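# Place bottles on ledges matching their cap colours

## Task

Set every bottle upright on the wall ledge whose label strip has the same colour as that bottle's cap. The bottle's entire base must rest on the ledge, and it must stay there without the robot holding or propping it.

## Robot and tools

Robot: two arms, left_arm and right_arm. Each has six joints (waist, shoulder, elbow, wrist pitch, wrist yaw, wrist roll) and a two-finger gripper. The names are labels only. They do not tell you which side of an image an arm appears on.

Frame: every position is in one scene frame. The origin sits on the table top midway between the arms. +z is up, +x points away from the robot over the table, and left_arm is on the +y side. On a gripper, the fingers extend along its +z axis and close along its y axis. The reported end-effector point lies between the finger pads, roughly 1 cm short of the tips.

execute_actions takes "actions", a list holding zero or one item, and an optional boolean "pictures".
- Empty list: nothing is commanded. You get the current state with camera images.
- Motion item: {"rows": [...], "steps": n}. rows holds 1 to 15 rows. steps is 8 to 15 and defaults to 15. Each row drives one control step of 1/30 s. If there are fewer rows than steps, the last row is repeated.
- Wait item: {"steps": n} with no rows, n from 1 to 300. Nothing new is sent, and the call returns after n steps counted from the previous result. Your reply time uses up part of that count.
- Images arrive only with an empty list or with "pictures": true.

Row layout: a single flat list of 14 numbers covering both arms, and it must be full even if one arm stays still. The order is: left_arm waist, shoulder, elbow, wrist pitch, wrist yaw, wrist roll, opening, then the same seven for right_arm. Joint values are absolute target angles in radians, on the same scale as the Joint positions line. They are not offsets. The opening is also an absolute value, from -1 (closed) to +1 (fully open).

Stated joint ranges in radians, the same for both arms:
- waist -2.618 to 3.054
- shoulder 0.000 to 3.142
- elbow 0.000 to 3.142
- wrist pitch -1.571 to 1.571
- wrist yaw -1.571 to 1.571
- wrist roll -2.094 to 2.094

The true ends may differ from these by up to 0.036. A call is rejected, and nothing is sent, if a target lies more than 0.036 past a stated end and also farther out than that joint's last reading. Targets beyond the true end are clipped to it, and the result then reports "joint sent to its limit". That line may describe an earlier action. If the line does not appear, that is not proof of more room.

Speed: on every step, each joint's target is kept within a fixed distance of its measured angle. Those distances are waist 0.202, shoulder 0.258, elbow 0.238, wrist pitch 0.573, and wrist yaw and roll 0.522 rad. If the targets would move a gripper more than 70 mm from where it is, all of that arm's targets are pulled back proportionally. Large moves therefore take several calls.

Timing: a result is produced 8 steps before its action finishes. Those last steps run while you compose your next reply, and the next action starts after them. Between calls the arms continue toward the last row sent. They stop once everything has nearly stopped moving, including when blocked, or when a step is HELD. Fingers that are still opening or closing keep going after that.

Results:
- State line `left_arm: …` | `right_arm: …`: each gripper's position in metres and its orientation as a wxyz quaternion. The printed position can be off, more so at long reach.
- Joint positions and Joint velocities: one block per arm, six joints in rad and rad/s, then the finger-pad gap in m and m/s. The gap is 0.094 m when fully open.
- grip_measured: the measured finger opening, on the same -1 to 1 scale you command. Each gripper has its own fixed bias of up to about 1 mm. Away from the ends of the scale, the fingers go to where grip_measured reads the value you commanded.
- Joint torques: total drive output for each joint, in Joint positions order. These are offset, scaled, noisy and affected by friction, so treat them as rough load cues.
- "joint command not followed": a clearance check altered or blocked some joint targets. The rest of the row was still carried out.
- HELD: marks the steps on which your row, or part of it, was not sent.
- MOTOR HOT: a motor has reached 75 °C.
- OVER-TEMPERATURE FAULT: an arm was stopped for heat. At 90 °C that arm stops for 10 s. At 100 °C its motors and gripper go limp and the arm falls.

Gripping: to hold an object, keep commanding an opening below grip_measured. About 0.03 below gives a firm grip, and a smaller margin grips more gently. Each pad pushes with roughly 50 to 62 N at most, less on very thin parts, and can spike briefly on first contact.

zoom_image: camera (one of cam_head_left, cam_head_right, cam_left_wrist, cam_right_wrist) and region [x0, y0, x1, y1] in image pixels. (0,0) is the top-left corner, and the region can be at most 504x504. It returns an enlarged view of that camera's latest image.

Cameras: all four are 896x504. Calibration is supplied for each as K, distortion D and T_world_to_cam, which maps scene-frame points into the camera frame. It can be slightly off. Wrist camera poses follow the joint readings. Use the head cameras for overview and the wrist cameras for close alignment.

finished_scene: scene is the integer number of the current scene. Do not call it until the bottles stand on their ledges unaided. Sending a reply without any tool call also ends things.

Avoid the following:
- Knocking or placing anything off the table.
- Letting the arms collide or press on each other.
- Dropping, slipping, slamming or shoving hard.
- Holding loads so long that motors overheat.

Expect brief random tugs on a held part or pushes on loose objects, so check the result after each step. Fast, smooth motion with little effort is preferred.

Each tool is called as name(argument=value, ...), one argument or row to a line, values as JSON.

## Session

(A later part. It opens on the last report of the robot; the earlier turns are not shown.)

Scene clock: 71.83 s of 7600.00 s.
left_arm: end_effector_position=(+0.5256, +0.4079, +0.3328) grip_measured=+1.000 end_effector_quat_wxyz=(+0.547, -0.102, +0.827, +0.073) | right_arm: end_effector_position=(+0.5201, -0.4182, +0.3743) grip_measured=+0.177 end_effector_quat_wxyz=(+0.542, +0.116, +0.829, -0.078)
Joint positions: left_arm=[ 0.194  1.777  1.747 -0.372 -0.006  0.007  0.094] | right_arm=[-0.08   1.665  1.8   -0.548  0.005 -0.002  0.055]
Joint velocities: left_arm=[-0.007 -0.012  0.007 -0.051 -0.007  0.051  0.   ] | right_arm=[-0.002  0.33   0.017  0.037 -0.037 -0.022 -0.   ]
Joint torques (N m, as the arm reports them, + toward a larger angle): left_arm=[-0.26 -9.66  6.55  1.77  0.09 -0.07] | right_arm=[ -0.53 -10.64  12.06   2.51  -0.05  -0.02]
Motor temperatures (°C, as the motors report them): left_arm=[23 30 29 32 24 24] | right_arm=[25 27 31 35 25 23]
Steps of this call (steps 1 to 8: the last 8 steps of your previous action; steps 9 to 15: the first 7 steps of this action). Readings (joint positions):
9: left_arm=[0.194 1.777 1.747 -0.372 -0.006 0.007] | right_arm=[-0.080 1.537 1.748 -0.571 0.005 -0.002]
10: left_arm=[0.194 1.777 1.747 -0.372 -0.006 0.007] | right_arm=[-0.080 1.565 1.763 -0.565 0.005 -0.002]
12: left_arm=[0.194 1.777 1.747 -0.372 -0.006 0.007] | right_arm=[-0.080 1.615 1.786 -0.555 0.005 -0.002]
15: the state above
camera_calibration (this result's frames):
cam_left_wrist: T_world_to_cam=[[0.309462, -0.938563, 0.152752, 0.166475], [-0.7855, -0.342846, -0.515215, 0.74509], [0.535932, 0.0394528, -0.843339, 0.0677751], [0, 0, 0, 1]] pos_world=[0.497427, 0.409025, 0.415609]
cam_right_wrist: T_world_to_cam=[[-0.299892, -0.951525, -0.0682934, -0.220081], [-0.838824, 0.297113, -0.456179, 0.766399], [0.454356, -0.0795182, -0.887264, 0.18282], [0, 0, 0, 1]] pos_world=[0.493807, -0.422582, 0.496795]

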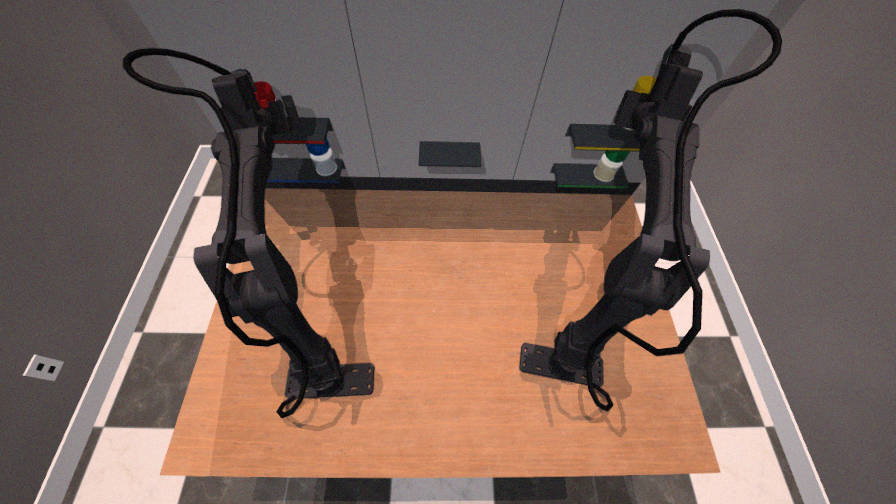

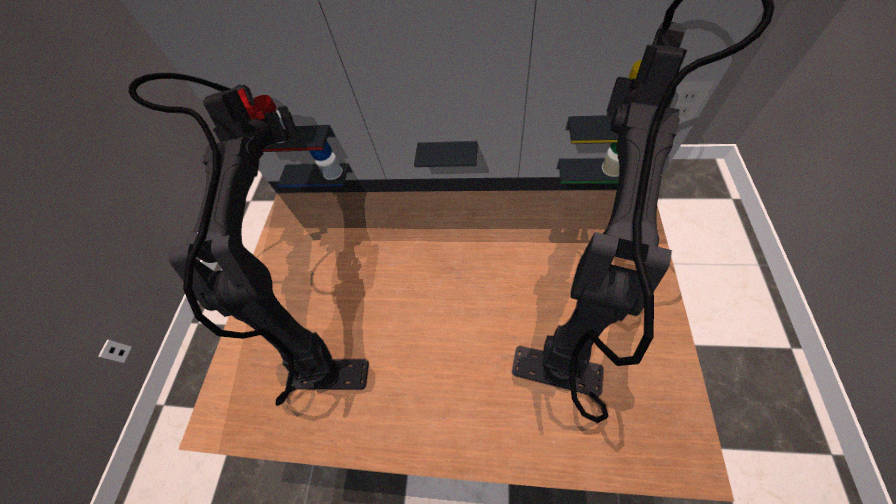

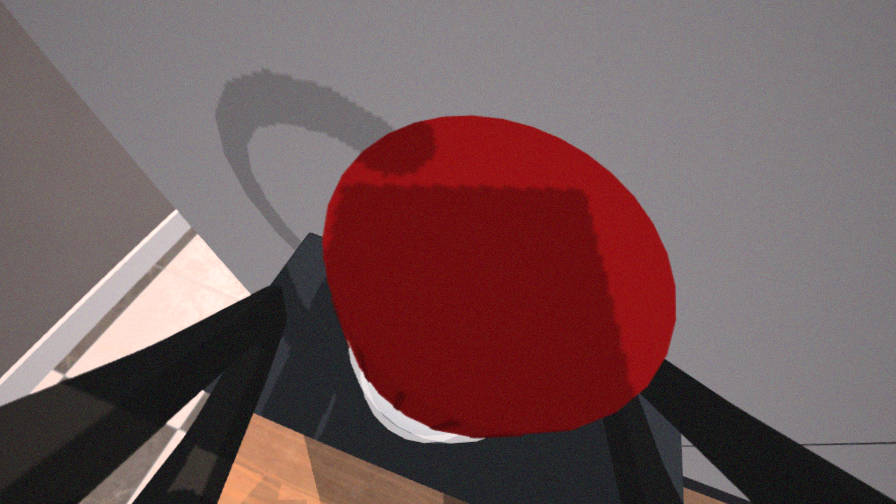

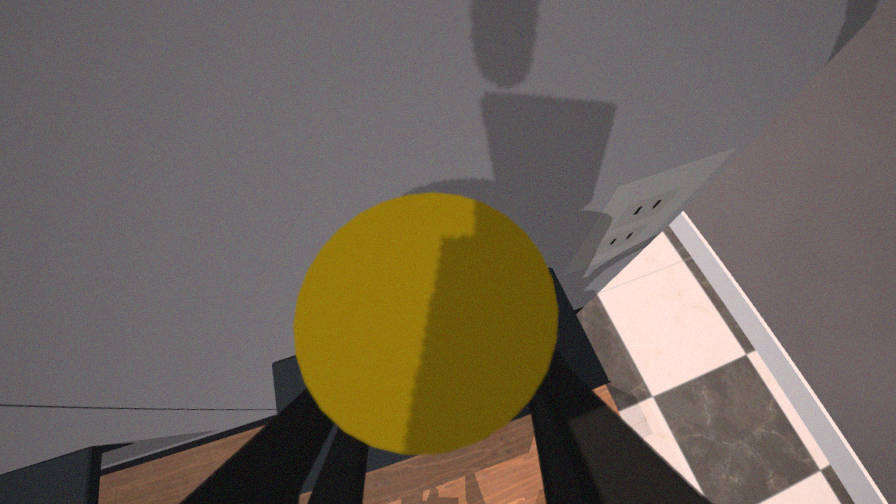

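execute_actions(
  actions=[
    {"rows":[
[0.19,1.735,1.755,-0.355,0,0,1.0,-0.087,1.65,1.825,-0.48,0,0,0.14],
[0.19,1.72,1.75,-0.365,0,0,1.0,-0.087,1.645,1.805,-0.47,0,0,0.14],
[0.19,1.70,1.74,-0.378,0,0,1.0,-0.087,1.64,1.79,-0.46,0,0,0.14],
[0.19,1.675,1.728,-0.392,0,0,1.0,-0.087,1.636,1.776,-0.45,0,0,0.14],
[0.19,1.647,1.714,-0.408,0,0,1.0,-0.087,1.632,1.762,-0.44,0,0,0.14],
[0.19,1.617,1.698,-0.425,0,0,1.0,-0.087,1.628,1.748,-0.43,0,0,0.14],
[0.19,1.585,1.682,-0.443,0,0,1.0,-0.087,1.624,1.734,-0.42,0,0,0.14],
[0.19,1.553,1.665,-0.461,0,0,1.0,-0.087,1.62,1.72,-0.41,0,0,0.14],
[0.19,1.521,1.648,-0.479,0,0,1.0,-0.087,1.617,1.707,-0.40,0,0,0.14],
[0.19,1.49,1.632,-0.497,0,0,1.0,-0.087,1.614,1.694,-0.391,0,0,0.14],
[0.19,1.462,1.617,-0.513,0,0,1.0,-0.087,1.611,1.682,-0.383,0,0,0.14],
[0.19,1.438,1.604,-0.527,0,0,1.0,-0.087,1.609,1.672,-0.376,0,0,0.14],
[0.19,1.419,1.594,-0.538,0,0,1.0,-0.087,1.607,1.663,-0.371,0,0,0.14],
[0.19,1.406,1.587,-0.546,0,0,1.0,-0.087,1.606,1.656,-0.367,0,0,0.14],
[0.19,1.40,1.583,-0.55,0,0,1.0,-0.087,1.605,1.652,-0.365,0,0,0.14]
],"steps":15},
  ],
)

execute_actions(
  actions=[
    {"steps":14},
  ],
  pictures=true,
)

Scene clock: 73.43 s of 7600.00 s.
left_arm: end_effector_position=(+0.5036, +0.4023, +0.3503) grip_measured=+1.000 end_effector_quat_wxyz=(+0.554, -0.102, +0.823, +0.074) | right_arm: end_effector_position=(+0.5249, -0.4196, +0.3694) grip_measured=+0.177 end_effector_quat_wxyz=(+0.548, +0.115, +0.825, -0.079)
Joint positions: left_arm=[ 0.194  1.693  1.706 -0.399 -0.006  0.007  0.094] | right_arm=[-0.08   1.666  1.766 -0.497  0.005 -0.002  0.055]
Joint velocities: left_arm=[ 0.007 -0.862 -0.418 -0.315 -0.037  0.037  0.   ] | right_arm=[ 0.002 -0.144 -0.398  0.154  0.081 -0.007 -0.001]
Joint torques (N m, as the arm reports them, + toward a larger angle): left_arm=[ -0.26 -10.88   6.16   1.6    0.09  -0.06] | right_arm=[ -0.52 -11.     7.06   2.38  -0.05  -0.02]
Motor temperatures (°C, as the motors report them): left_arm=[23 30 29 32 24 24] | right_arm=[25 28 31 35 25 23]
Steps of this call (steps 1 to 8: the last 8 steps of your previous action; steps 9 to 30: the robot went on to your last target; steps 31 to 41: nothing new was sent; steps 42 to 48: the first 7 steps of this action). Readings (joint positions):
42: left_arm=[0.194 1.777 1.747 -0.372 -0.006 0.007] | right_arm=[-0.080 1.683 1.811 -0.539 0.005 -0.002]
43: left_arm=[0.194 1.775 1.747 -0.372 -0.006 0.007] | right_arm=[-0.080 1.683 1.811 -0.537 0.005 -0.002]
45: left_arm=[0.194 1.761 1.743 -0.376 -0.006 0.007] | right_arm=[-0.080 1.680 1.802 -0.523 0.005 -0.002]
48: the state above

Scene clock: 73.90 s of 7600.00 s.
left_arm: end_effector_position=(+0.4187, +0.3807, +0.4124) grip_measured=+1.000 end_effector_quat_wxyz=(+0.585, -0.099, +0.801, +0.078) | right_arm: end_effector_position=(+0.5240, -0.4193, +0.3416) grip_measured=+0.177 end_effector_quat_wxyz=(+0.537, +0.116, +0.832, -0.077)
Joint positions: left_arm=[ 0.194  1.398  1.605 -0.514 -0.006  0.007  0.094] | right_arm=[-0.08   1.647  1.655 -0.431  0.005 -0.002  0.055]
Joint velocities: left_arm=[-0.012 -0.012 -0.144 -0.183 -0.051 -0.095  0.   ] | right_arm=[-0.002  0.002 -0.007  0.11  -0.037 -0.037 -0.   ]
Joint torques (N m, as the arm reports them, + toward a larger angle): left_arm=[-0.25 -3.59  4.81  1.51  0.09 -0.07] | right_arm=[ -0.5  -11.6    7.75   2.44  -0.05  -0.02]
Motor temperatures (°C, as the motors report them): left_arm=[23 30 29 32 24 24] | right_arm=[25 28 31 35 25 23]
Kept back: nothing.
Steps of this call (steps 1 to 8: the last 8 steps of your previous action; steps 9 to 14: the robot went on to your last target). Readings (joint positions):
1: left_arm=[0.194 1.661 1.691 -0.411 -0.006 0.007] | right_arm=[-0.080 1.661 1.752 -0.489 0.005 -0.002]
2: left_arm=[0.194 1.626 1.676 -0.424 -0.006 0.007] | right_arm=[-0.080 1.657 1.739 -0.481 0.005 -0.002]
4: left_arm=[0.194 1.552 1.649 -0.449 -0.006 0.007] | right_arm=[-0.080 1.651 1.711 -0.466 0.005 -0.002]
8: left_arm=[0.194 1.430 1.616 -0.491 -0.006 0.007] | right_arm=[-0.080 1.647 1.669 -0.442 0.005 -0.002]
14: the state above
camera_calibration (this result's frames):
cam_left_wrist: T_world_to_cam=[[0.295358, -0.942153, 0.158465, 0.166776], [-0.735326, -0.330074, -0.591901, 0.698503], [0.609966, 0.0582995, -0.79028, 0.13325], [0, 0, 0, 1]] pos_world=[0.383091, 0.379918, 0.492322]
cam_right_wrist: T_world_to_cam=[[-0.300592, -0.951327, -0.067982, -0.221851], [-0.843462, 0.298429, -0.446667, 0.754851], [0.445214, -0.0769243, -0.892114, 0.159482], [0, 0, 0, 1]] pos_world=[0.498998, -0.424054, 0.464362]

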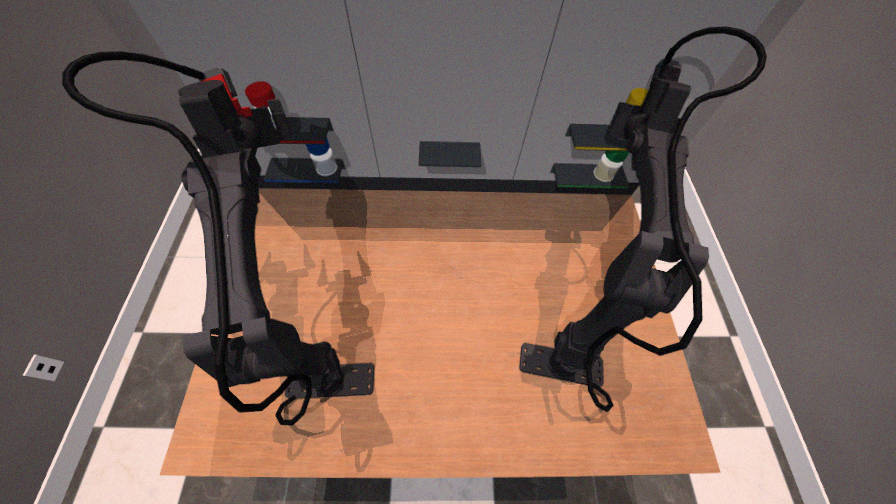

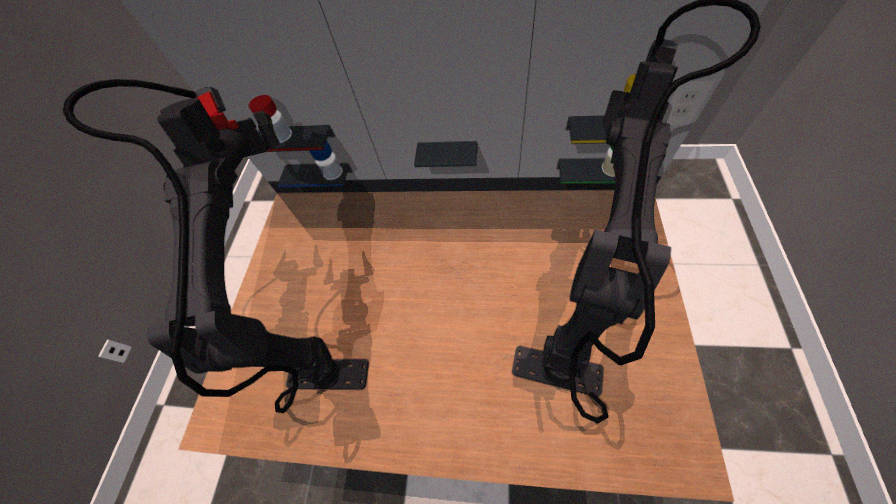

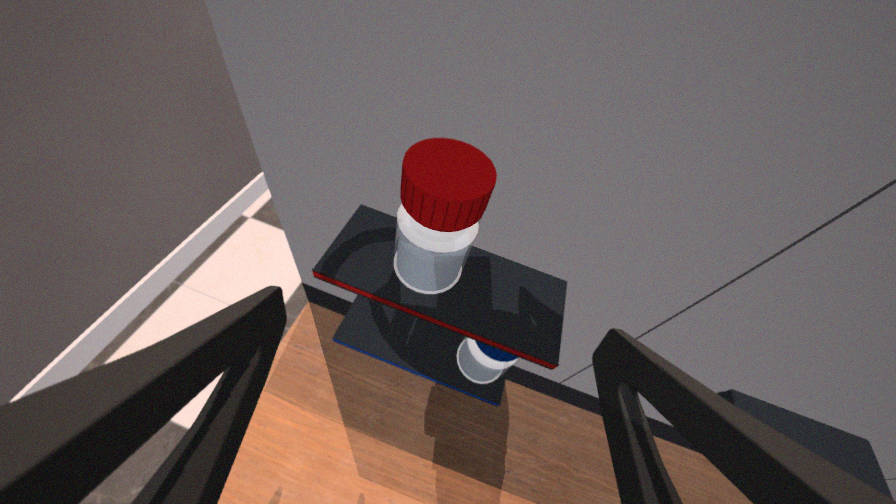

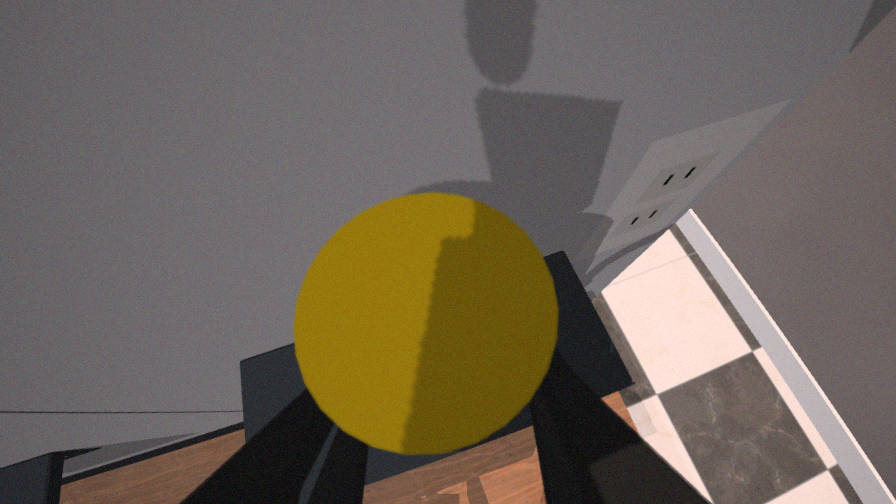

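execute_actions(
  actions=[
    {"rows":[
[0.19,1.40,1.583,-0.55,0,0,1.0,-0.087,1.604,1.648,-0.361,0,0,0.14],
[0.19,1.40,1.583,-0.55,0,0,1.0,-0.087,1.603,1.644,-0.357,0,0,0.14],
[0.19,1.40,1.583,-0.55,0,0,1.0,-0.087,1.602,1.64,-0.353,0,0,0.14],
[0.19,1.40,1.583,-0.55,0,0,1.0,-0.087,1.601,1.636,-0.349,0,0,0.14],
[0.19,1.40,1.583,-0.55,0,0,1.0,-0.087,1.60,1.632,-0.345,0,0,0.14],
[0.19,1.40,1.583,-0.55,0,0,1.0,-0.087,1.60,1.628,-0.341,0,0,0.14],
[0.19,1.40,1.583,-0.55,0,0,1.0,-0.087,1.60,1.624,-0.338,0,0,0.14],
[0.19,1.40,1.583,-0.55,0,0,1.0,-0.087,1.60,1.62,-0.335,0,0,0.14],
[0.19,1.40,1.583,-0.55,0,0,1.0,-0.087,1.60,1.616,-0.332,0,0,0.14],
[0.19,1.40,1.583,-0.55,0,0,1.0,-0.087,1.60,1.613,-0.33,0,0,0.14],
[0.19,1.40,1.583,-0.55,0,0,1.0,-0.087,1.60,1.61,-0.33,0,0,0.14]
],"steps":15},
  ],
)

execute_actions(
  actions=[
    {"steps":12},
  ],
)

Scene clock: 74.67 s of 7600.00 s.
left_arm: end_effector_position=(+0.4170, +0.3802, +0.4003) grip_measured=+1.000 end_effector_quat_wxyz=(+0.570, -0.101, +0.812, +0.076) | right_arm: end_effector_position=(+0.5248, -0.4195, +0.3448) grip_measured=+0.177 end_effector_quat_wxyz=(+0.546, +0.116, +0.826, -0.079)
Joint positions: left_arm=[ 0.194  1.398  1.592 -0.54  -0.006  0.007  0.094] | right_arm=[-0.08   1.64   1.639 -0.4    0.005 -0.002  0.055]
Joint velocities: left_arm=[ 0.022 -0.002  0.002  0.007 -0.037 -0.007  0.   ] | right_arm=[-0.022 -0.056 -0.139  0.051 -0.037  0.037 -0.001]
Joint torques (N m, as the arm reports them, + toward a larger angle): left_arm=[-0.25 -3.73  5.08  1.48  0.09 -0.07] | right_arm=[ -0.5  -11.16   7.35   2.46  -0.06  -0.02]
Motor temperatures (°C, as the motors report them): left_arm=[23 30 29 32 24 24] | right_arm=[25 28 31 35 25 23]
Steps of this call (steps 1 to 16: the robot went on to your last target; steps 17 to 23: the first 7 steps of this action). Readings (joint positions):
17: left_arm=[0.194 1.398 1.592 -0.540 -0.006 0.007] | right_arm=[-0.080 1.647 1.655 -0.417 0.005 -0.002]
18: left_arm=[0.194 1.398 1.592 -0.540 -0.006 0.007] | right_arm=[-0.080 1.647 1.655 -0.416 0.005 -0.002]
20: left_arm=[0.194 1.398 1.592 -0.540 -0.006 0.007] | right_arm=[-0.080 1.646 1.653 -0.411 0.005 -0.002]
23: the state above

Scene clock: 75.07 s of 7600.00 s.
left_arm: end_effector_position=(+0.4170, +0.3802, +0.4003) grip_measured=+1.000 end_effector_quat_wxyz=(+0.570, -0.101, +0.812, +0.076) | right_arm: end_effector_position=(+0.5247, -0.4195, +0.3385) grip_measured=+0.177 end_effector_quat_wxyz=(+0.544, +0.116, +0.827, -0.078)
Joint positions: left_arm=[ 0.194  1.398  1.592 -0.54  -0.006  0.007  0.094] | right_arm=[-0.08   1.637  1.615 -0.385  0.005 -0.002  0.055]
Joint velocities: left_arm=[-0.007  0.002 -0.007  0.051 -0.022 -0.007  0.   ] | right_arm=[-0.007 -0.007 -0.012  0.022  0.037 -0.037 -0.   ]
Joint torques (N m, as the arm reports them, + toward a larger angle): left_arm=[-0.24 -3.72  5.09  1.48  0.09 -0.07] | right_arm=[ -0.51 -11.19   7.55   2.42  -0.05  -0.02]
Motor temperatures (°C, as the motors report them): left_arm=[23 29 29 32 24 24] | right_arm=[25 28 31 35 25 23]
Kept back: nothing.
Steps of this call (steps 1 to 8: the last 8 steps of your previous action; steps 9 to 12: the robot went on to your last target). Readings (joint positions):
1: left_arm=[0.194 1.398 1.592 -0.540 -0.006 0.007] | right_arm=[-0.080 1.638 1.635 -0.398 0.005 -0.002]
2: left_arm=[0.194 1.398 1.592 -0.540 -0.006 0.007] | right_arm=[-0.080 1.637 1.631 -0.395 0.005 -0.002]
4: left_arm=[0.194 1.398 1.592 -0.540 -0.006 0.007] | right_arm=[-0.080 1.637 1.624 -0.389 0.005 -0.002]
8: left_arm=[0.194 1.398 1.592 -0.540 -0.006 0.007] | right_arm=[-0.080 1.637 1.616 -0.387 0.005 -0.002]
12: the state above

execute_actions(
  actions=[
    {"rows":[
[0.19,1.40,1.583,-0.55,0,0,1.0,-0.087,1.60,1.608,-0.335,0,0,0.14],
[0.19,1.40,1.583,-0.55,0,0,1.0,-0.087,1.60,1.606,-0.335,0,0,0.14],
[0.19,1.40,1.583,-0.55,0,0,1.0,-0.087,1.60,1.604,-0.335,0,0,0.14],
[0.19,1.40,1.583,-0.55,0,0,1.0,-0.087,1.60,1.602,-0.335,0,0,0.14],
[0.19,1.40,1.583,-0.55,0,0,1.0,-0.087,1.60,1.60,-0.335,0,0,0.14],
[0.19,1.40,1.583,-0.55,0,0,1.0,-0.087,1.60,1.598,-0.335,0,0,0.14],
[0.19,1.40,1.583,-0.55,0,0,1.0,-0.087,1.60,1.596,-0.335,0,0,0.14],
[0.19,1.40,1.583,-0.55,0,0,1.0,-0.087,1.60,1.594,-0.335,0,0,0.14],
[0.19,1.40,1.583,-0.55,0,0,1.0,-0.087,1.60,1.592,-0.335,0,0,0.14],
[0.19,1.40,1.583,-0.55,0,0,1.0,-0.087,1.60,1.59,-0.335,0,0,0.14]
],"steps":12},
  ],
)

execute_actions(
  actions=[
    {"steps":14},
  ],
)

Scene clock: 75.97 s of 7600.00 s.
left_arm: end_effector_position=(+0.4170, +0.3802, +0.4003) grip_measured=+1.000 end_effector_quat_wxyz=(+0.570, -0.101, +0.812, +0.076) | right_arm: end_effector_position=(+0.5249, -0.4196, +0.3391) grip_measured=+0.177 end_effector_quat_wxyz=(+0.545, +0.116, +0.826, -0.078)
Joint positions: left_arm=[ 0.194  1.398  1.592 -0.54  -0.006  0.007  0.094] | right_arm=[-0.08   1.637  1.615 -0.382  0.005 -0.002  0.055]
Joint velocities: left_arm=[ 0.012  0.002 -0.007  0.022 -0.066 -0.007  0.   ] | right_arm=[-0.017  0.022  0.012 -0.081 -0.066 -0.007 -0.   ]
Joint torques (N m, as the arm reports them, + toward a larger angle): left_arm=[-0.26 -3.73  5.1   1.48  0.09 -0.07] | right_arm=[ -0.51 -11.2    6.8    2.43  -0.07  -0.02]
Motor temperatures (°C, as the motors report them): left_arm=[23 29 29 32 24 24] | right_arm=[25 28 31 36 25 23]
Steps of this call (steps 1 to 23: the robot went on to your last target; steps 24 to 27: the first 4 steps of this action). Readings (joint positions):
24: left_arm=[0.194 1.398 1.592 -0.540 -0.006 0.007] | right_arm=[-0.080 1.637 1.615 -0.382 0.005 -0.002]
25: left_arm=[0.194 1.398 1.592 -0.540 -0.006 0.007] | right_arm=[-0.080 1.637 1.615 -0.382 0.005 -0.002]
27: the state above

Scene clock: 76.43 s of 7600.00 s.
left_arm: end_effector_position=(+0.4170, +0.3802, +0.4003) grip_measured=+1.000 end_effector_quat_wxyz=(+0.570, -0.101, +0.812, +0.076) | right_arm: end_effector_position=(+0.5246, -0.4195, +0.3336) grip_measured=+0.177 end_effector_quat_wxyz=(+0.542, +0.116, +0.829, -0.078)
Joint positions: left_arm=[ 0.194  1.398  1.592 -0.54  -0.006  0.007  0.094] | right_arm=[-0.08   1.635  1.599 -0.376  0.005 -0.002  0.055]
Joint velocities: left_arm=[-0.012 -0.012  0.007  0.007 -0.037 -0.007  0.   ] | right_arm=[-0.017  0.007  0.002 -0.051 -0.037 -0.037  0.001]
Joint torques (N m, as the arm reports them, + toward a larger angle): left_arm=[-0.25 -3.72  5.1   1.48  0.09 -0.07] | right_arm=[ -0.51 -11.09   7.18   2.35  -0.06  -0.03]
Motor temperatures (°C, as the motors report them): left_arm=[23 29 29 31 24 24] | right_arm=[25 28 31 36 25 23]
Kept back: nothing.
Steps of this call (steps 1 to 8: the last 8 steps of your previous action; steps 9 to 14: the robot went on to your last target). Readings (joint positions):
1: left_arm=[0.194 1.398 1.592 -0.540 -0.006 0.007] | right_arm=[-0.080 1.637 1.615 -0.382 0.005 -0.002]
2: left_arm=[0.194 1.398 1.592 -0.540 -0.006 0.007] | right_arm=[-0.080 1.637 1.615 -0.382 0.005 -0.002]
4: left_arm=[0.194 1.398 1.592 -0.540 -0.006 0.007] | right_arm=[-0.080 1.636 1.611 -0.379 0.005 -0.002]
8: left_arm=[0.194 1.398 1.592 -0.540 -0.006 0.007] | right_arm=[-0.080 1.635 1.599 -0.376 0.005 -0.002]
14: the state above

execute_actions(
  actions=[
    {"rows":[
[0.19,1.40,1.583,-0.55,0,0,1.0,-0.087,1.60,1.587,-0.34,0,0,0.14],
[0.19,1.40,1.583,-0.55,0,0,1.0,-0.087,1.60,1.584,-0.345,0,0,0.14],
[0.19,1.40,1.583,-0.55,0,0,1.0,-0.087,1.60,1.581,-0.35,0,0,0.14],
[0.19,1.40,1.583,-0.55,0,0,1.0,-0.087,1.60,1.578,-0.35,0,0,0.14],
[0.19,1.40,1.583,-0.55,0,0,1.0,-0.087,1.60,1.576,-0.35,0,0,0.14]
],"steps":15},
  ],
)

execute_actions(
  actions=[
    {"steps":9},
  ],
)

Scene clock: 77.00 s of 7600.00 s.
left_arm: end_effector_position=(+0.4170, +0.3802, +0.4003) grip_measured=+1.000 end_effector_quat_wxyz=(+0.570, -0.101, +0.812, +0.076) | right_arm: end_effector_position=(+0.5241, -0.4193, +0.3329) grip_measured=+0.177 end_effector_quat_wxyz=(+0.542, +0.116, +0.828, -0.078)
Joint positions: left_arm=[ 0.194  1.398  1.592 -0.54  -0.006  0.007  0.094] | right_arm=[-0.08   1.632  1.592 -0.371  0.005 -0.002  0.055]
Joint velocities: left_arm=[-0.012  0.017 -0.017 -0.037 -0.007 -0.007  0.   ] | right_arm=[-0.012 -0.042 -0.032 -0.007  0.066 -0.037  0.   ]
Joint torques (N m, as the arm reports them, + toward a larger angle): left_arm=[-0.25 -3.73  5.11  1.48  0.09 -0.07] | right_arm=[ -0.55 -10.77   6.65   2.17  -0.07  -0.02]
Motor temperatures (°C, as the motors report them): left_arm=[23 29 29 31 24 24] | right_arm=[25 28 31 36 25 23]
Steps of this call (steps 1 to 10: the robot went on to your last target; steps 11 to 17: the first 7 steps of this action). Readings (joint positions):
11: left_arm=[0.194 1.398 1.592 -0.540 -0.006 0.007] | right_arm=[-0.080 1.635 1.599 -0.376 0.005 -0.002]
12: left_arm=[0.194 1.398 1.592 -0.540 -0.006 0.007] | right_arm=[-0.080 1.635 1.599 -0.376 0.005 -0.002]
14: left_arm=[0.194 1.398 1.592 -0.540 -0.006 0.007] | right_arm=[-0.080 1.635 1.598 -0.375 0.005 -0.002]
17: the state above

Scene clock: 77.30 s of 7600.00 s.
left_arm: end_effector_position=(+0.4170, +0.3802, +0.4003) grip_measured=+1.000 end_effector_quat_wxyz=(+0.570, -0.101, +0.812, +0.076) | right_arm: end_effector_position=(+0.5238, -0.4192, +0.3331) grip_measured=+0.177 end_effector_quat_wxyz=(+0.543, +0.116, +0.828, -0.078)
Joint positions: left_arm=[ 0.194  1.398  1.592 -0.54  -0.006  0.007  0.094] | right_arm=[-0.08   1.631  1.591 -0.371  0.005 -0.002  0.055]
Joint velocities: left_arm=[ 0.002  0.002 -0.002 -0.066 -0.022 -0.007  0.   ] | right_arm=[-0.027 -0.007  0.002  0.007  0.007 -0.007  0.001]
Joint torques (N m, as the arm reports them, + toward a larger angle): left_arm=[-0.25 -3.73  5.1   1.48  0.09 -0.07] | right_arm=[ -0.54 -10.69   6.69   2.15  -0.06  -0.02]
Motor temperatures (°C, as the motors report them): left_arm=[23 29 29 31 24 24] | right_arm=[25 28 31 36 25 23]
Kept back: nothing.
Steps of this call (steps 1 to 8: the last 8 steps of your previous action; step 9: the robot went on to your last target). Readings (joint positions):
1: left_arm=[0.194 1.398 1.592 -0.540 -0.006 0.007] | right_arm=[-0.080 1.632 1.592 -0.371 0.005 -0.002]
2: left_arm=[0.194 1.398 1.592 -0.540 -0.006 0.007] | right_arm=[-0.080 1.631 1.591 -0.371 0.005 -0.002]
4: left_arm=[0.194 1.398 1.592 -0.540 -0.006 0.007] | right_arm=[-0.080 1.631 1.591 -0.371 0.005 -0.002]
8: left_arm=[0.194 1.398 1.592 -0.540 -0.006 0.007] | right_arm=[-0.080 1.631 1.591 -0.371 0.005 -0.002]
9: the state above

Contact confirmed. Release and retract.

execute_actions(
  actions=[
    {"rows":[
[0.19,1.40,1.583,-0.55,0,0,1.0,-0.087,1.605,1.585,-0.355,0,0,0.15],
[0.19,1.40,1.583,-0.55,0,0,1.0,-0.087,1.605,1.59,-0.355,0,0,0.165],
[0.19,1.40,1.583,-0.55,0,0,1.0,-0.087,1.605,1.595,-0.355,0,0,0.185],
[0.19,1.40,1.583,-0.55,0,0,1.0,-0.087,1.605,1.595,-0.355,0,0,0.22],
[0.19,1.40,1.583,-0.55,0,0,1.0,-0.087,1.605,1.595,-0.355,0,0,0.28],
[0.19,1.40,1.583,-0.55,0,0,1.0,-0.087,1.605,1.595,-0.355,0,0,0.36],
[0.19,1.40,1.583,-0.55,0,0,1.0,-0.087,1.605,1.595,-0.355,0,0,0.46],
[0.19,1.40,1.583,-0.55,0,0,1.0,-0.087,1.605,1.595,-0.355,0,0,0.58],
[0.19,1.40,1.583,-0.55,0,0,1.0,-0.087,1.605,1.595,-0.355,0,0,0.7],
[0.19,1.40,1.583,-0.55,0,0,1.0,-0.087,1.605,1.595,-0.355,0,0,0.82],
[0.19,1.40,1.583,-0.55,0,0,1.0,-0.087,1.60,1.595,-0.355,0,0,0.92],
[0.19,1.40,1.583,-0.55,0,0,1.0,-0.087,1.59,1.592,-0.36,0,0,1.0],
[0.19,1.40,1.583,-0.55,0,0,1.0,-0.087,1.575,1.586,-0.368,0,0,1.0],
[0.19,1.40,1.583,-0.55,0,0,1.0,-0.087,1.555,1.578,-0.38,0,0,1.0],
[0.19,1.40,1.583,-0.55,0,0,1.0,-0.087,1.53,1.568,-0.394,0,0,1.0]
],"steps":15},
  ],
)

execute_actions(
  actions=[
    {"rows":[
[0.19,1.40,1.583,-0.55,0,0,1.0,-0.087,1.50,1.556,-0.41,0,0,1.0],
[0.19,1.40,1.583,-0.55,0,0,1.0,-0.087,1.468,1.543,-0.428,0,0,1.0],
[0.19,1.40,1.583,-0.55,0,0,1.0,-0.087,1.435,1.53,-0.447,0,0,1.0],
[0.19,1.40,1.583,-0.55,0,0,1.0,-0.087,1.402,1.517,-0.466,0,0,1.0],
[0.19,1.40,1.583,-0.55,0,0,1.0,-0.087,1.37,1.504,-0.485,0,0,1.0],
[0.19,1.40,1.583,-0.55,0,0,1.0,-0.087,1.34,1.492,-0.503,0,0,1.0],
[0.19,1.40,1.583,-0.55,0,0,1.0,-0.087,1.313,1.481,-0.52,0,0,1.0],
[0.19,1.40,1.583,-0.55,0,0,1.0,-0.087,1.29,1.472,-0.535,0,0,1.0],
[0.19,1.40,1.583,-0.55,0,0,1.0,-0.087,1.272,1.465,-0.547,0,0,1.0],
[0.19,1.40,1.583,-0.55,0,0,1.0,-0.087,1.259,1.46,-0.556,0,0,1.0],
[0.19,1.40,1.583,-0.55,0,0,1.0,-0.087,1.25,1.457,-0.562,0,0,1.0]
],"steps":15},
  ],
)

execute_actions(
  actions=[
    {"steps":10},
  ],
  pictures=true,
)

Scene clock: 79.70 s of 7600.00 s.
left_arm: end_effector_position=(+0.4170, +0.3802, +0.4003) grip_measured=+1.000 end_effector_quat_wxyz=(+0.570, -0.101, +0.812, +0.076) | right_arm: end_effector_position=(+0.5242, -0.4194, +0.3342) grip_measured=+0.416 end_effector_quat_wxyz=(+0.545, +0.116, +0.827, -0.078)
Joint positions: left_arm=[ 0.194  1.398  1.592 -0.54  -0.006  0.007  0.094] | right_arm=[-0.08   1.631  1.591 -0.366  0.005 -0.002  0.067]
Joint velocities: left_arm=[ 0.002 -0.017 -0.002  0.037  0.037  0.022  0.   ] | right_arm=[-0.022  0.007 -0.002  0.095  0.007 -0.037  0.087]
Joint torques (N m, as the arm reports them, + toward a larger angle): left_arm=[-0.25 -3.73  5.11  1.47  0.09 -0.07] | right_arm=[ -0.48 -10.39   8.45   1.99  -0.06  -0.04]
Motor temperatures (°C, as the motors report them): left_arm=[23 28 29 31 24 24] | right_arm=[25 29 31 36 25 23]
Steps of this call (steps 1 to 15: the robot went on to your last target; steps 16 to 65: nothing new was sent; steps 66 to 72: the first 7 steps of this action). Readings (joint positions):
66: left_arm=[0.194 1.398 1.592 -0.540 -0.006 0.007] | right_arm=[-0.080 1.631 1.591 -0.371 0.005 -0.002]
67: left_arm=[0.194 1.398 1.592 -0.540 -0.006 0.007] | right_arm=[-0.080 1.631 1.591 -0.371 0.005 -0.002]
69: left_arm=[0.194 1.398 1.592 -0.540 -0.006 0.007] | right_arm=[-0.080 1.631 1.591 -0.370 0.005 -0.002]
72: the state above

Scene clock: 80.20 s of 7600.00 s.
left_arm: end_effector_position=(+0.4170, +0.3802, +0.4003) grip_measured=+1.000 end_effector_quat_wxyz=(+0.570, -0.101, +0.812, +0.076) | right_arm: end_effector_position=(+0.4602, -0.4012, +0.3874) grip_measured=+1.000 end_effector_quat_wxyz=(+0.576, +0.113, +0.805, -0.083)
Joint positions: left_arm=[ 0.194  1.398  1.592 -0.54  -0.006  0.007  0.094] | right_arm=[-0.08   1.394  1.515 -0.449  0.005 -0.002  0.094]
Joint velocities: left_arm=[-0.007 -0.017  0.002  0.007 -0.022 -0.022  0.   ] | right_arm=[-0.012 -1.072 -0.237 -0.432  0.007  0.051  0.   ]
Joint torques (N m, as the arm reports them, + toward a larger angle): left_arm=[-0.25 -3.72  5.1   1.48  0.09 -0.07] | right_arm=[-0.53 -6.99  6.14  1.86 -0.06 -0.01]
Motor temperatures (°C, as the motors report them): left_arm=[23 28 29 31 24 24] | right_arm=[25 29 31 36 25 23]
Steps of this call (steps 1 to 8: the last 8 steps of your previous action; steps 9 to 15: the first 7 steps of this action). Readings (joint positions):
9: left_arm=[0.194 1.398 1.592 -0.540 -0.006 0.007] | right_arm=[-0.080 1.592 1.580 -0.375 0.005 -0.002]
10: left_arm=[0.194 1.398 1.592 -0.540 -0.006 0.007] | right_arm=[-0.080 1.568 1.570 -0.384 0.005 -0.002]
12: left_arm=[0.194 1.398 1.592 -0.540 -0.006 0.007] | right_arm=[-0.080 1.505 1.546 -0.408 0.005 -0.002]
15: the state above

Scene clock: 80.53 s of 7600.00 s.
left_arm: end_effector_position=(+0.4170, +0.3802, +0.4003) grip_measured=+1.000 end_effector_quat_wxyz=(+0.570, -0.101, +0.812, +0.076) | right_arm: end_effector_position=(+0.4138, -0.3880, +0.4180) grip_measured=+1.000 end_effector_quat_wxyz=(+0.597, +0.111, +0.790, -0.086)
Joint positions: left_arm=[ 0.194  1.398  1.592 -0.54  -0.006  0.007  0.094] | right_arm=[-0.08   1.24   1.484 -0.52   0.005 -0.002  0.094]
Joint velocities: left_arm=[ 0.002  0.012  0.022 -0.037 -0.037 -0.007  0.   ] | right_arm=[ 0.012 -0.012 -0.129 -0.3    0.037 -0.007  0.   ]
Joint torques (N m, as the arm reports them, + toward a larger angle): left_arm=[-0.25 -3.73  5.1   1.48  0.09 -0.07] | right_arm=[-0.5  -3.23  5.75  1.89 -0.06 -0.03]
Motor temperatures (°C, as the motors report them): left_arm=[23 28 29 31 24 24] | right_arm=[25 29 31 36 25 23]
Kept back: nothing.
Steps of this call (steps 1 to 8: the last 8 steps of your previous action; steps 9 to 10: the robot went on to your last target). Readings (joint positions):
1: left_arm=[0.194 1.398 1.592 -0.540 -0.006 0.007] | right_arm=[-0.080 1.358 1.507 -0.461 0.005 -0.002]
2: left_arm=[0.194 1.398 1.592 -0.540 -0.006 0.007] | right_arm=[-0.080 1.325 1.501 -0.473 0.005 -0.002]
4: left_arm=[0.194 1.398 1.592 -0.540 -0.006 0.007] | right_arm=[-0.080 1.272 1.494 -0.492 0.005 -0.002]
8: left_arm=[0.194 1.398 1.592 -0.540 -0.006 0.007] | right_arm=[-0.080 1.240 1.493 -0.511 0.005 -0.002]
10: the state above
camera_calibration (this result's frames):
cam_left_wrist: T_world_to_cam=[[0.301235, -0.940657, 0.156275, 0.166631], [-0.75685, -0.335553, -0.560876, 0.688682], [0.580031, 0.0506789, -0.813017, 0.149251], [0, 0, 0, 1]] pos_world=[0.384464, 0.380268, 0.481568]
cam_right_wrist: T_world_to_cam=[[-0.290689, -0.954136, -0.0715771, -0.223727], [-0.771121, 0.277904, -0.572836, 0.701474], [0.566456, -0.111323, -0.816538, 0.183999], [0, 0, 0, 1]] pos_world=[0.371659, -0.387926, 0.536058]

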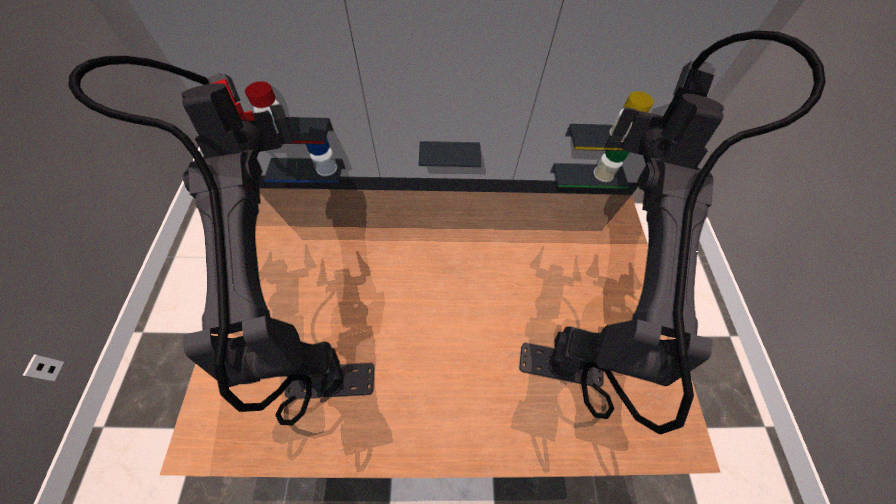

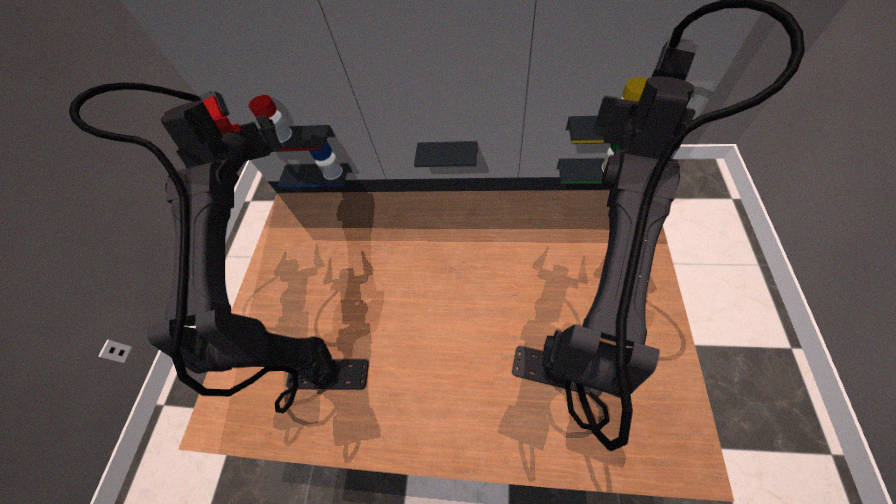

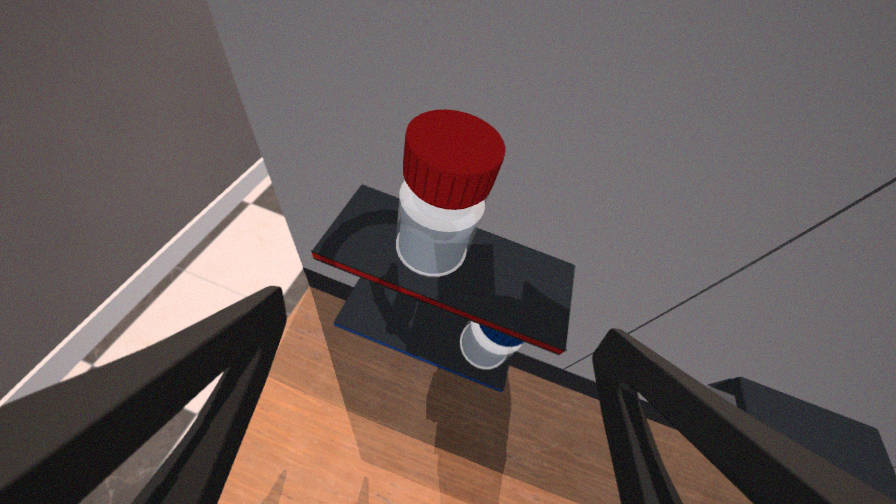

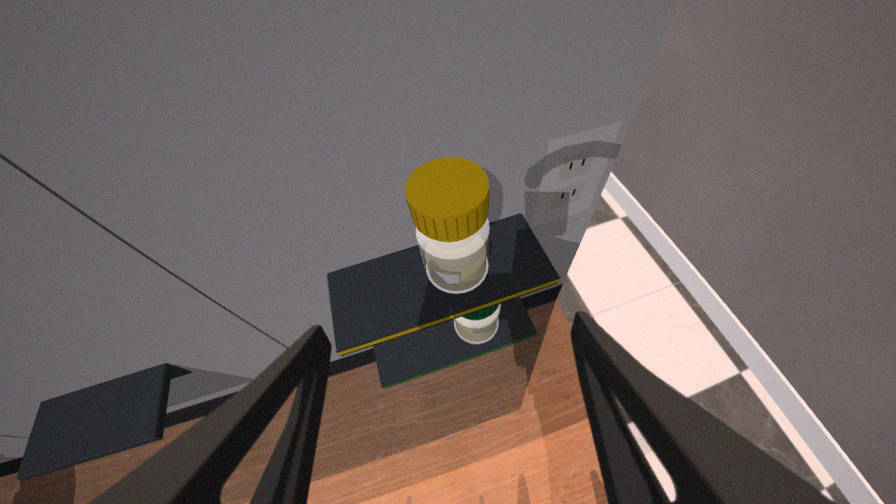

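zoom_image(
  camera="cam_head_left",
  region=[250, 110, 370, 200],
)

zoom_image(
  camera="cam_left_wrist",
  region=[400, 290, 600, 420],
)

Region (250, 110, 370, 200) of cam_head_left's 896x504 image, scaled by 4.200, with more detail than that image has; it fills the top 378 rows of this view, and the rest is white.

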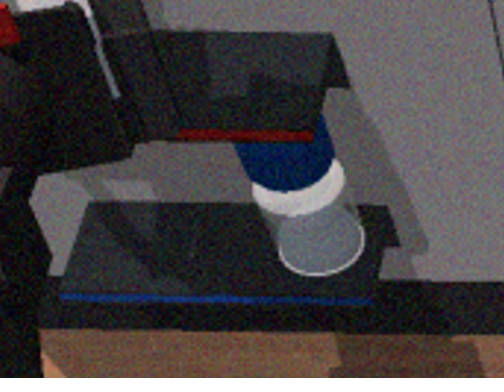

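Region (400, 290, 600, 420) of cam_left_wrist's 896x504 image, scaled by 2.520, with more detail than that image has; it fills the top 328 rows of this view, and the rest is white.

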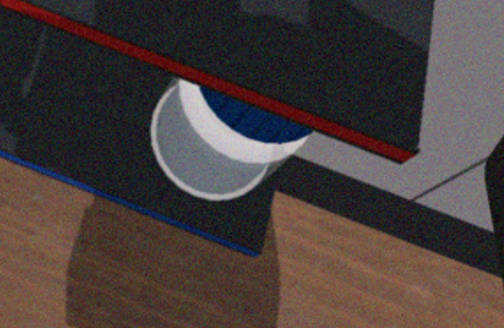

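Blue is fully on its ledge. Finishing scene 1.

finished_scene(
  scene=1,
)

The scene is finished: the task was done.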